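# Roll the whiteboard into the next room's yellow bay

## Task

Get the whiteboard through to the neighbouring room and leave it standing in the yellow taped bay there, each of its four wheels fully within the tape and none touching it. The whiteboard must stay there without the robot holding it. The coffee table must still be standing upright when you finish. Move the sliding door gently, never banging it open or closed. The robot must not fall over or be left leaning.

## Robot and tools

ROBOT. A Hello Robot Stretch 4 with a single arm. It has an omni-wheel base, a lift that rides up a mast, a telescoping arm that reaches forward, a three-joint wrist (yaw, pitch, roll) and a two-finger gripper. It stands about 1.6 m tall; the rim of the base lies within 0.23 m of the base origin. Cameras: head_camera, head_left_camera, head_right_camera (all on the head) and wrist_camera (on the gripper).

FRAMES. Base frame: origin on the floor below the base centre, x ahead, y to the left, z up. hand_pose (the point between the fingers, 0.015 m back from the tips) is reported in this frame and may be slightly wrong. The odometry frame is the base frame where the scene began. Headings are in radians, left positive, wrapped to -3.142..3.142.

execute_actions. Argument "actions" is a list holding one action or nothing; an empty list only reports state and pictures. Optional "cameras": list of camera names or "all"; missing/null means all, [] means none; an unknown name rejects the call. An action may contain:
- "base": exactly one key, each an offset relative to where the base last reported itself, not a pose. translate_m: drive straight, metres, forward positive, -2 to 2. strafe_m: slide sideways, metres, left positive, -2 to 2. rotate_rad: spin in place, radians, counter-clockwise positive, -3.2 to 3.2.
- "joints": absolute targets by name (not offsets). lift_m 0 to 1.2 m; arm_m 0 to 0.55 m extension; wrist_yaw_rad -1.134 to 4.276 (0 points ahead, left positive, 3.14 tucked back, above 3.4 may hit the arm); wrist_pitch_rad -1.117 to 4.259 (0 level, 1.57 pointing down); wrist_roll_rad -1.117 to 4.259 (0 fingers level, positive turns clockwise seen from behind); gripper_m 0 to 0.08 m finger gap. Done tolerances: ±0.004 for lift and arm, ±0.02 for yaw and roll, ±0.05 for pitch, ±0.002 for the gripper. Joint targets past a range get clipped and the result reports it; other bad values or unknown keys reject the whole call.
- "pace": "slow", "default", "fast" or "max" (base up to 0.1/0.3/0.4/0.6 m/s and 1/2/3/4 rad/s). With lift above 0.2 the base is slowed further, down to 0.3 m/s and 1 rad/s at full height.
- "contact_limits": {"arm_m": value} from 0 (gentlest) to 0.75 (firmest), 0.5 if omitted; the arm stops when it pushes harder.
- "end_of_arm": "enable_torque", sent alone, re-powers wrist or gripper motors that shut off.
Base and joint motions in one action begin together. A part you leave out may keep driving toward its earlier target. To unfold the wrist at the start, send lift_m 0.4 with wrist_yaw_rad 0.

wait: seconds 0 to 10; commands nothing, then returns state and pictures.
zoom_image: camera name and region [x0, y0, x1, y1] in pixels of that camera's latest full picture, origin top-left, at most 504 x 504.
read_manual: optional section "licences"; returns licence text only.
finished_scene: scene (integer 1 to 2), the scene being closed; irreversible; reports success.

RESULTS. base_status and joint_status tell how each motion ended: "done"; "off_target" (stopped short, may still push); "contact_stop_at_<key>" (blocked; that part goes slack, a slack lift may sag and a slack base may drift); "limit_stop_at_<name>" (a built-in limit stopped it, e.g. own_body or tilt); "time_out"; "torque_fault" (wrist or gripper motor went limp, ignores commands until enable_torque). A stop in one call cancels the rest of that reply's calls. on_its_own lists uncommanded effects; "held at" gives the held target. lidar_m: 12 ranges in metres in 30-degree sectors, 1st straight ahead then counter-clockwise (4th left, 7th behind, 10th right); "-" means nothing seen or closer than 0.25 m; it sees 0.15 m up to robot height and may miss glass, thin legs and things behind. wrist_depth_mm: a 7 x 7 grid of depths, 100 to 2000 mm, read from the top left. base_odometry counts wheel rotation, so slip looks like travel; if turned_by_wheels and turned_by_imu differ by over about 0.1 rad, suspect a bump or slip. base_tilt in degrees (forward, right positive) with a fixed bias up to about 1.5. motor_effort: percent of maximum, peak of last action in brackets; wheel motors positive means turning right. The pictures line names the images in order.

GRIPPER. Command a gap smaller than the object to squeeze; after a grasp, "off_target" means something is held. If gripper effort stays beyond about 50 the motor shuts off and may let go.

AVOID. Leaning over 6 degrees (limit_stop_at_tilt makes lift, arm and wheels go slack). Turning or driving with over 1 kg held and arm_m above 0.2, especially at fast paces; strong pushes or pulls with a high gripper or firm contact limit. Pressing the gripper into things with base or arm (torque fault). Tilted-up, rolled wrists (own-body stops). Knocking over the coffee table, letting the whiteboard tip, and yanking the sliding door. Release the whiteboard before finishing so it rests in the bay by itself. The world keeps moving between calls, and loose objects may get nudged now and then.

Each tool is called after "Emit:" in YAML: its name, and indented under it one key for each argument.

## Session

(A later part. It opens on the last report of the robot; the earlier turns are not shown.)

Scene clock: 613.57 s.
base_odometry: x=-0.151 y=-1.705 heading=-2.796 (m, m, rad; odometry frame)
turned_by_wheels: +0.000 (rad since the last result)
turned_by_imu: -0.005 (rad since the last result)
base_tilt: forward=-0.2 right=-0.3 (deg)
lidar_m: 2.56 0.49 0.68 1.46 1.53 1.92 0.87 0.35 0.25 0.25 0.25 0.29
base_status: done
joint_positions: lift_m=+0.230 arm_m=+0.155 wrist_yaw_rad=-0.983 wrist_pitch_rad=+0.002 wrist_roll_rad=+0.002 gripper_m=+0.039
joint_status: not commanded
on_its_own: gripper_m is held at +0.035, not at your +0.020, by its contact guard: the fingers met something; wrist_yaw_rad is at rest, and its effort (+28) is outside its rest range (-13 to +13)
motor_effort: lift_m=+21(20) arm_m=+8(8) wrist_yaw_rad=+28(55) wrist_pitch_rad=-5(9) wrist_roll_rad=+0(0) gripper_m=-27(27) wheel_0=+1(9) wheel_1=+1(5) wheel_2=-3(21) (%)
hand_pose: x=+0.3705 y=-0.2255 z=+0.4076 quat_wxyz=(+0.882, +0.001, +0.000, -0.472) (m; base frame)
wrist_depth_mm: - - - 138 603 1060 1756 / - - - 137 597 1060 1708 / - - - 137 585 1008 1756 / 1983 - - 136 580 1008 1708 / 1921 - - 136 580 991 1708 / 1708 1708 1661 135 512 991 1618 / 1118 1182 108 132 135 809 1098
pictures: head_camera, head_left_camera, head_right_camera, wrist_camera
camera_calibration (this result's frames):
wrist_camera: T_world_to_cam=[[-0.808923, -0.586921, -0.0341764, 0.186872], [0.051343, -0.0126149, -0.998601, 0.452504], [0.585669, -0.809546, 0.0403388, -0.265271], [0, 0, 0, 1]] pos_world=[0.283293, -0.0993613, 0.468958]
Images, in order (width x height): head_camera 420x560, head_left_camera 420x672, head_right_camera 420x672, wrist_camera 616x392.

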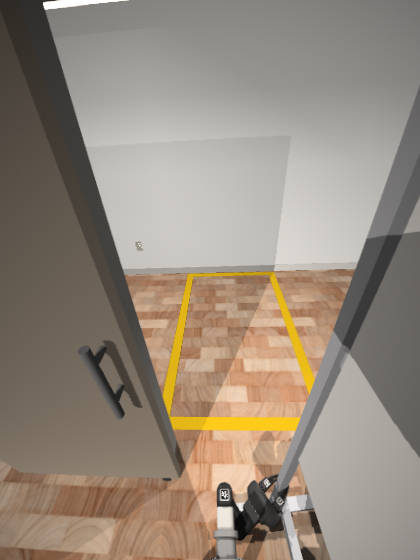

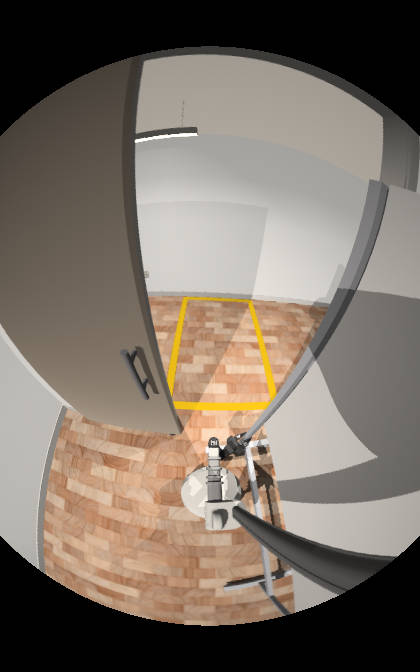

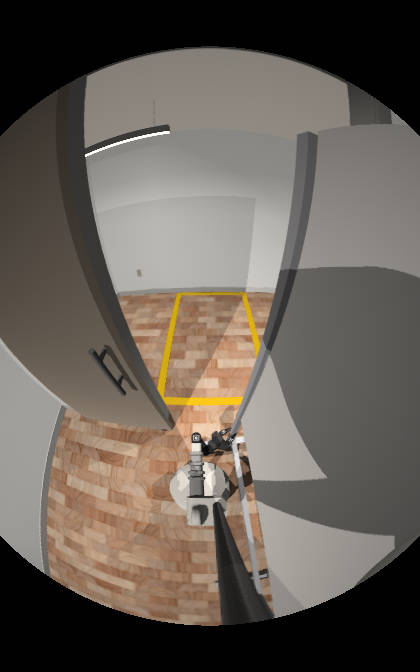

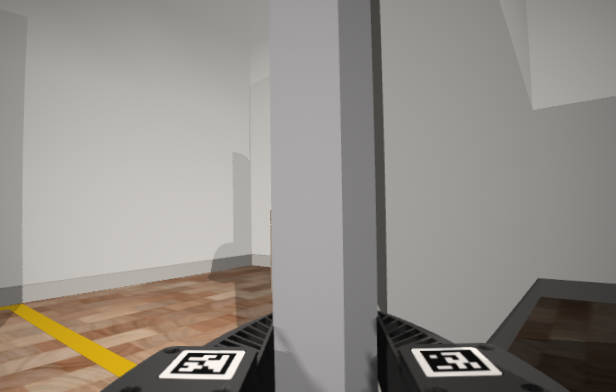

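Emit:
execute_actions:
  actions:
    - {"base": {"translate_m": 0.85}, "pace": "fast"}

Scene clock: 660.20 s.
base_odometry: x=-0.951 y=-1.993 heading=-2.796 (m, m, rad; odometry frame)
turned_by_wheels: +0.000 (rad since the last result)
turned_by_imu: -0.009 (rad since the last result)
base_tilt: forward=-0.2 right=-0.3 (deg)
lidar_m: 1.70 1.78 1.51 0.68 0.30 0.37 0.86 0.29 0.25 0.29 0.25 0.26
base_status: done
joint_positions: lift_m=+0.230 arm_m=+0.155 wrist_yaw_rad=-0.981 wrist_pitch_rad=+0.002 wrist_roll_rad=+0.002 gripper_m=+0.039
joint_status: not commanded
on_its_own: gripper_m is held at +0.035, not at your +0.020, by its contact guard: the fingers met something; wrist_yaw_rad is at rest, and its effort (+21) is outside its rest range (-13 to +13)
motor_effort: lift_m=+21(21) arm_m=+8(8) wrist_yaw_rad=+21(69) wrist_pitch_rad=-7(6) wrist_roll_rad=+0(0) gripper_m=-30(31) wheel_0=+1(7) wheel_1=-1(7) wheel_2=+0(27) (%)
hand_pose: x=+0.3711 y=-0.2254 z=+0.4075 quat_wxyz=(+0.882, +0.001, +0.001, -0.471) (m; base frame)
wrist_depth_mm: 1255 1464 1708 138 - - 1808 / 1229 1464 1756 137 - - 1756 / 1229 1499 1808 137 - - 1708 / 1229 1464 1808 137 - 1808 1661 / 1205 1397 1756 136 - 1921 1756 / 1205 1397 1661 136 1499 1430 1430 / 1098 1160 109 134 138 1118 1118
pictures: head_camera, head_left_camera, head_right_camera, wrist_camera
camera_calibration (this result's frames):
wrist_camera: T_world_to_cam=[[-0.807395, -0.589021, -0.0341697, 0.186374], [0.0512659, -0.0123419, -0.998609, 0.45253], [0.58778, -0.808023, 0.0401615, -0.265887], [0, 0, 0, 1]] pos_world=[0.283561, -0.0994793, 0.468948]
Images, in order (width x height): head_camera 420x560, head_left_camera 420x672, head_right_camera 420x672, wrist_camera 616x392.

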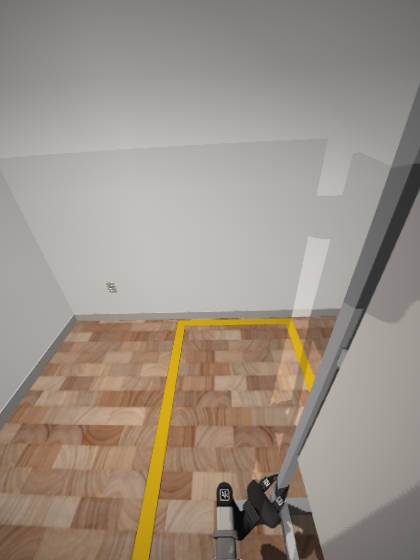

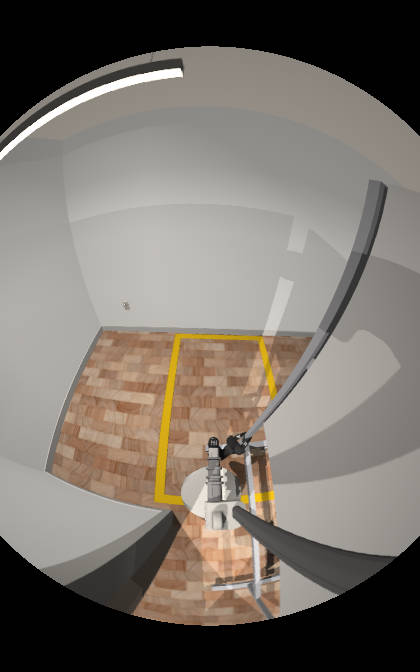

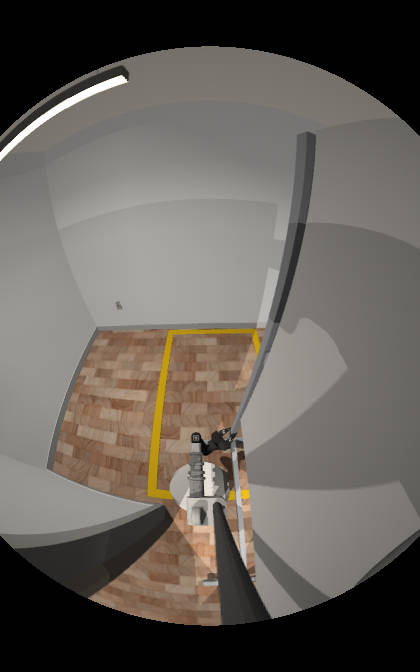

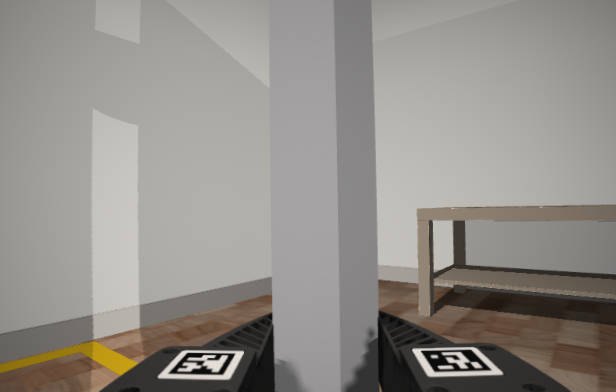

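Emit:
zoom_image:
  camera: "head_left_camera"
  region: [150, 490, 290, 630]

Emit:
zoom_image:
  camera: "head_camera"
  region: [150, 290, 340, 400]

Emit:
zoom_image:
  camera: "head_right_camera"
  region: [130, 470, 280, 620]

Region (150, 490, 290, 630) of head_left_camera's 420x672 image, scaled by 3.600, with more detail than that image has.

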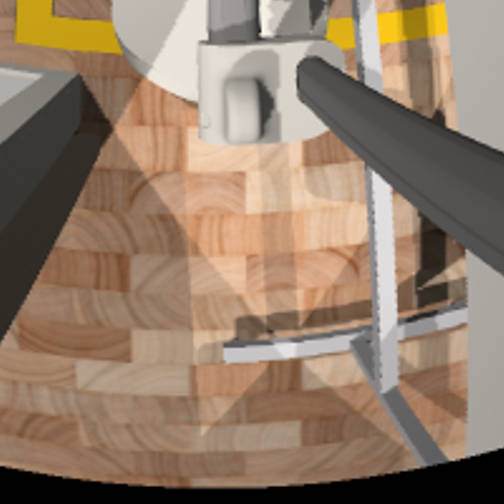

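Region (150, 290, 340, 400) of head_camera's 420x560 image, scaled by 2.653, with more detail than that image has; it fills the top 292 rows of this view, and the rest is white.

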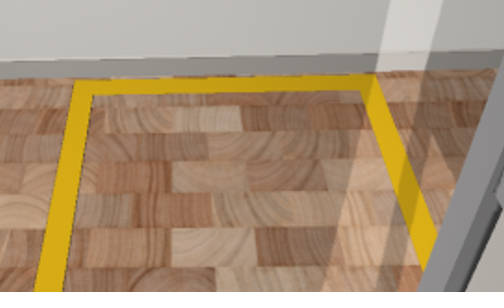

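Region (130, 470, 280, 620) of head_right_camera's 420x672 image, scaled by 3.360, with more detail than that image has.

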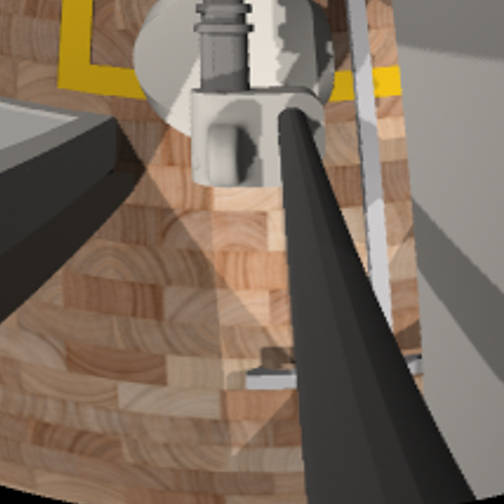

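Emit:
execute_actions:
  actions:
    - {"base": {"translate_m": 1.03}, "pace": "fast"}

Scene clock: 687.60 s.
base_odometry: x=-1.920 y=-2.341 heading=-2.796 (m, m, rad; odometry frame)
turned_by_wheels: +0.000 (rad since the last result)
turned_by_imu: -0.010 (rad since the last result)
base_tilt: forward=-0.2 right=-0.2 (deg)
lidar_m: 0.37 0.70 0.97 1.42 1.51 1.22 0.61 0.25 0.25 - 0.25 0.27
base_status: done
joint_positions: lift_m=+0.230 arm_m=+0.155 wrist_yaw_rad=-0.981 wrist_pitch_rad=+0.002 wrist_roll_rad=+0.002 gripper_m=+0.040
joint_status: not commanded
on_its_own: gripper_m is held at +0.035, not at your +0.020, by its contact guard: the fingers met something; wrist_yaw_rad is at rest, and its effort (+21) is outside its rest range (-13 to +13)
motor_effort: lift_m=+21(20) arm_m=+8(8) wrist_yaw_rad=+21(70) wrist_pitch_rad=-7(7) wrist_roll_rad=+0(0) gripper_m=-33(33) wheel_0=-1(6) wheel_1=+0(6) wheel_2=+0(23) (%)
hand_pose: x=+0.3712 y=-0.2253 z=+0.4075 quat_wxyz=(+0.882, +0.001, +0.001, -0.471) (m; base frame)
wrist_depth_mm: 359 427 525 138 991 1921 1756 / 359 424 525 136 991 1756 1808 / 359 424 525 136 976 1708 1756 / 355 424 525 136 960 1708 1808 / 353 415 517 135 946 1661 1756 / 351 418 504 135 904 1464 1576 / 349 402 111 135 137 1138 1118
pictures: head_camera, head_left_camera, head_right_camera, wrist_camera
camera_calibration (this result's frames):
wrist_camera: T_world_to_cam=[[-0.807251, -0.589218, -0.0341725, 0.18633], [0.0512283, -0.0122688, -0.998612, 0.452544], [0.587981, -0.807881, 0.0400886, -0.265923], [0, 0, 0, 1]] pos_world=[0.28359, -0.0994933, 0.468943]
Images, in order (width x height): head_camera 420x560, head_left_camera 420x672, head_right_camera 420x672, wrist_camera 616x392.

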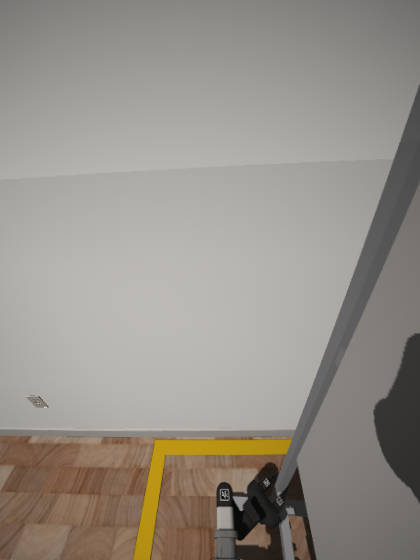

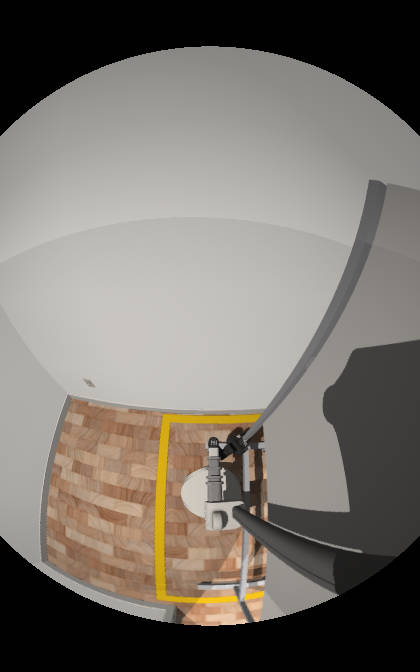

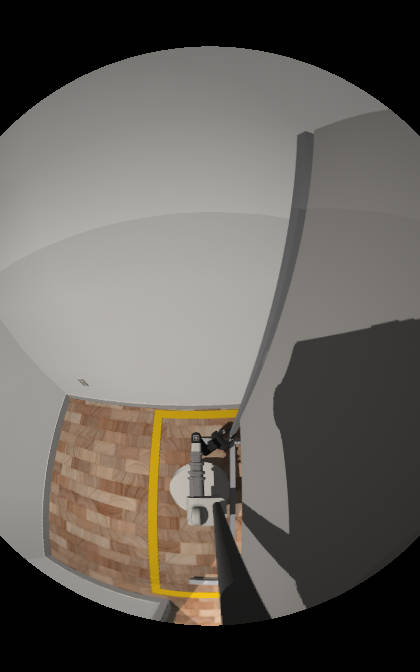

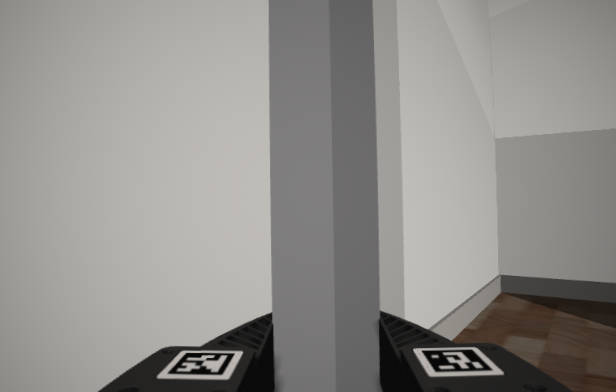

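Emit:
zoom_image:
  camera: "head_left_camera"
  region: [140, 400, 290, 630]

Emit:
zoom_image:
  camera: "head_camera"
  region: [130, 420, 330, 560]

Region (140, 400, 290, 630) of head_left_camera's 420x672 image, scaled by 2.191, with more detail than that image has; it fills the left 329 columns of this view, and the rest is white.

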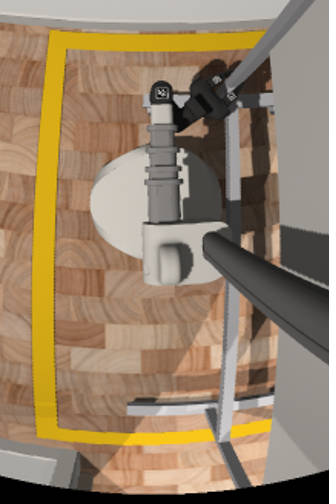

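Region (130, 420, 330, 560) of head_camera's 420x560 image, scaled by 2.520, with more detail than that image has; it fills the top 353 rows of this view, and the rest is white.

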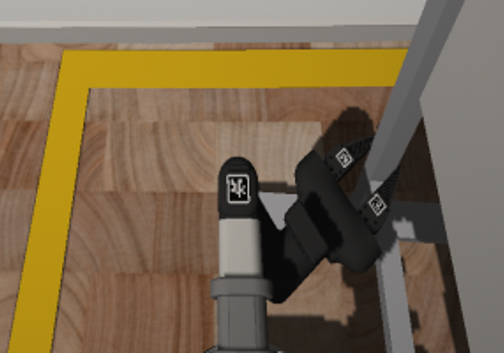

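Emit:
execute_actions:
  actions:
    - {"base": {"strafe_m": 0.03}, "joints": {"gripper_m": 0.08, "arm_m": 0.143}}

Scene clock: 702.93 s.
base_odometry: x=-1.910 y=-2.369 heading=-2.796 (m, m, rad; odometry frame)
turned_by_wheels: +0.000 (rad since the last result)
turned_by_imu: +0.000 (rad since the last result)
base_tilt: forward=-0.2 right=-0.2 (deg)
lidar_m: 0.65 0.69 0.98 1.40 1.44 1.23 0.72 0.27 0.25 - 0.25 0.29
base_status: done
joint_positions: lift_m=+0.230 arm_m=+0.145 wrist_yaw_rad=-0.974 wrist_pitch_rad=+0.003 wrist_roll_rad=+0.002 gripper_m=+0.080
joint_status: all done
motor_effort: lift_m=+21(21) arm_m=-9(10) wrist_yaw_rad=+0(20) wrist_pitch_rad=-8(8) wrist_roll_rad=+0(0) gripper_m=+1(32) wheel_0=+0(13) wheel_1=+0(9) wheel_2=+0(1) (%)
hand_pose: x=+0.3629 y=-0.2250 z=+0.4074 quat_wxyz=(+0.884, +0.001, +0.001, -0.468) (m; base frame)
wrist_depth_mm: 368 433 539 168 976 1756 1863 / 368 433 535 167 991 1708 1756 / 366 430 535 167 976 1661 1808 / 364 427 530 167 976 1708 1808 / 364 427 525 167 946 1661 1708 / 359 421 504 167 168 1464 1576 / 353 116 140 166 160 120 -
pictures: head_camera, head_left_camera, head_right_camera, wrist_camera
camera_calibration (this result's frames):
wrist_camera: T_world_to_cam=[[-0.803118, -0.594842, -0.0341285, 0.177022], [0.0508942, -0.0114181, -0.998639, 0.453161], [0.593643, -0.803761, 0.0394441, -0.261631], [0, 0, 0, 1]] pos_world=[0.274422, -0.0998141, 0.468905]
Images, in order (width x height): head_camera 420x560, head_left_camera 420x672, head_right_camera 420x672, wrist_camera 616x392.

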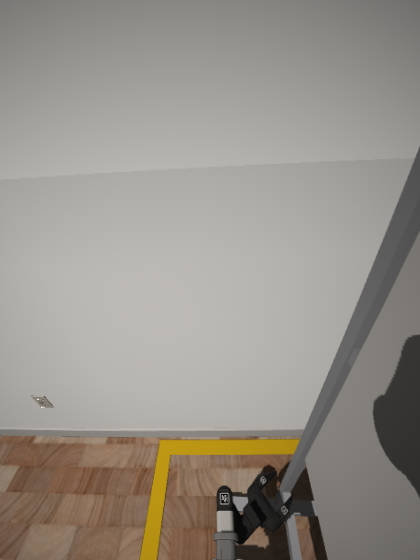

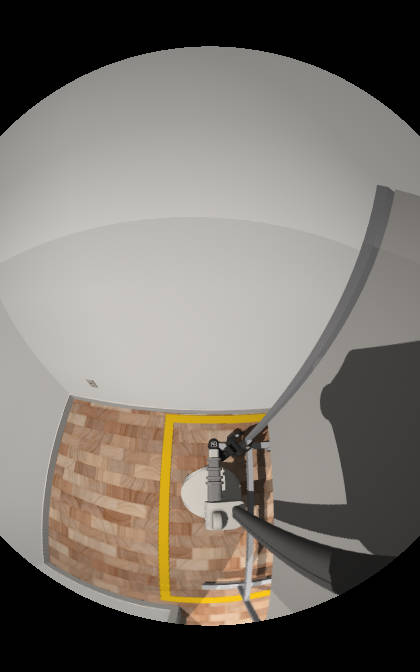

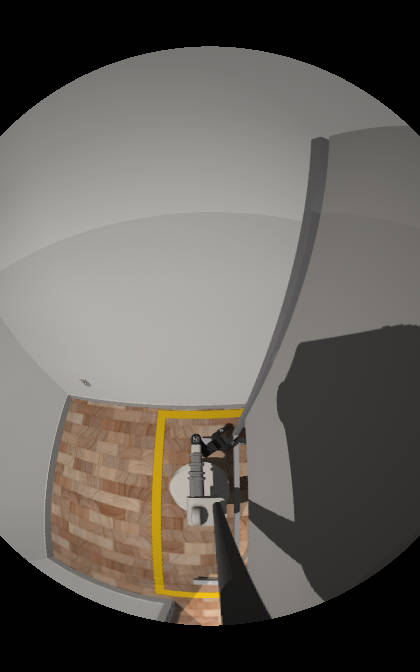

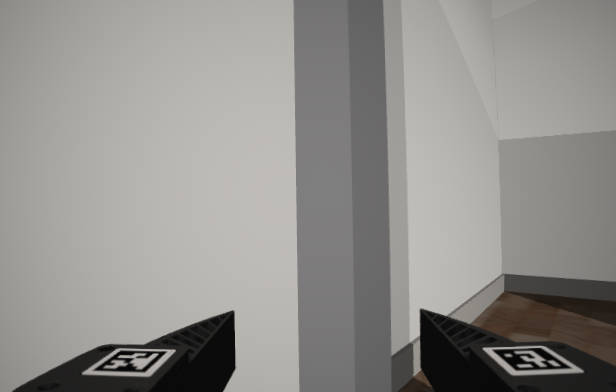

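Emit:
zoom_image:
  camera: "head_left_camera"
  region: [150, 540, 290, 630]

Emit:
zoom_image:
  camera: "head_left_camera"
  region: [150, 400, 290, 520]

Region (150, 540, 290, 630) of head_left_camera's 420x672 image, scaled by 3.600, with more detail than that image has; it fills the top 324 rows of this view, and the rest is white.

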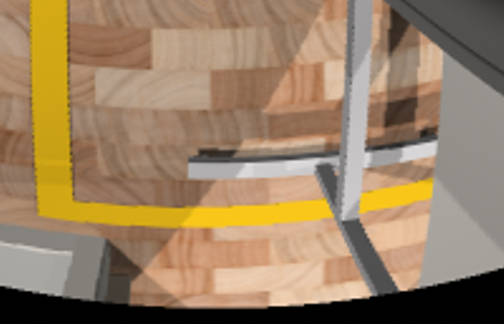

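Region (150, 400, 290, 520) of head_left_camera's 420x672 image, scaled by 3.600, with more detail than that image has; it fills the top 432 rows of this view, and the rest is white.

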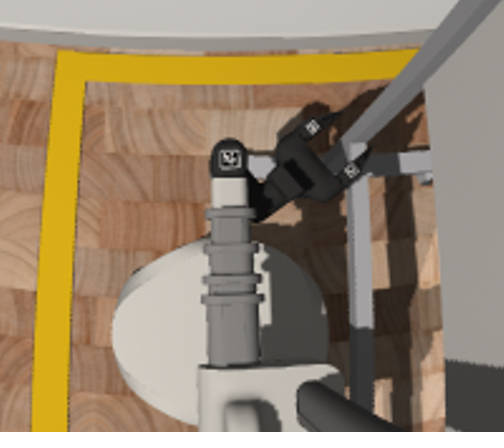

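The whiteboard is inside the bay with clear floor between its wheels and the tape, and the gripper has let go of it.

Emit:
finished_scene:
  scene: 2

The scene is finished: the task was done.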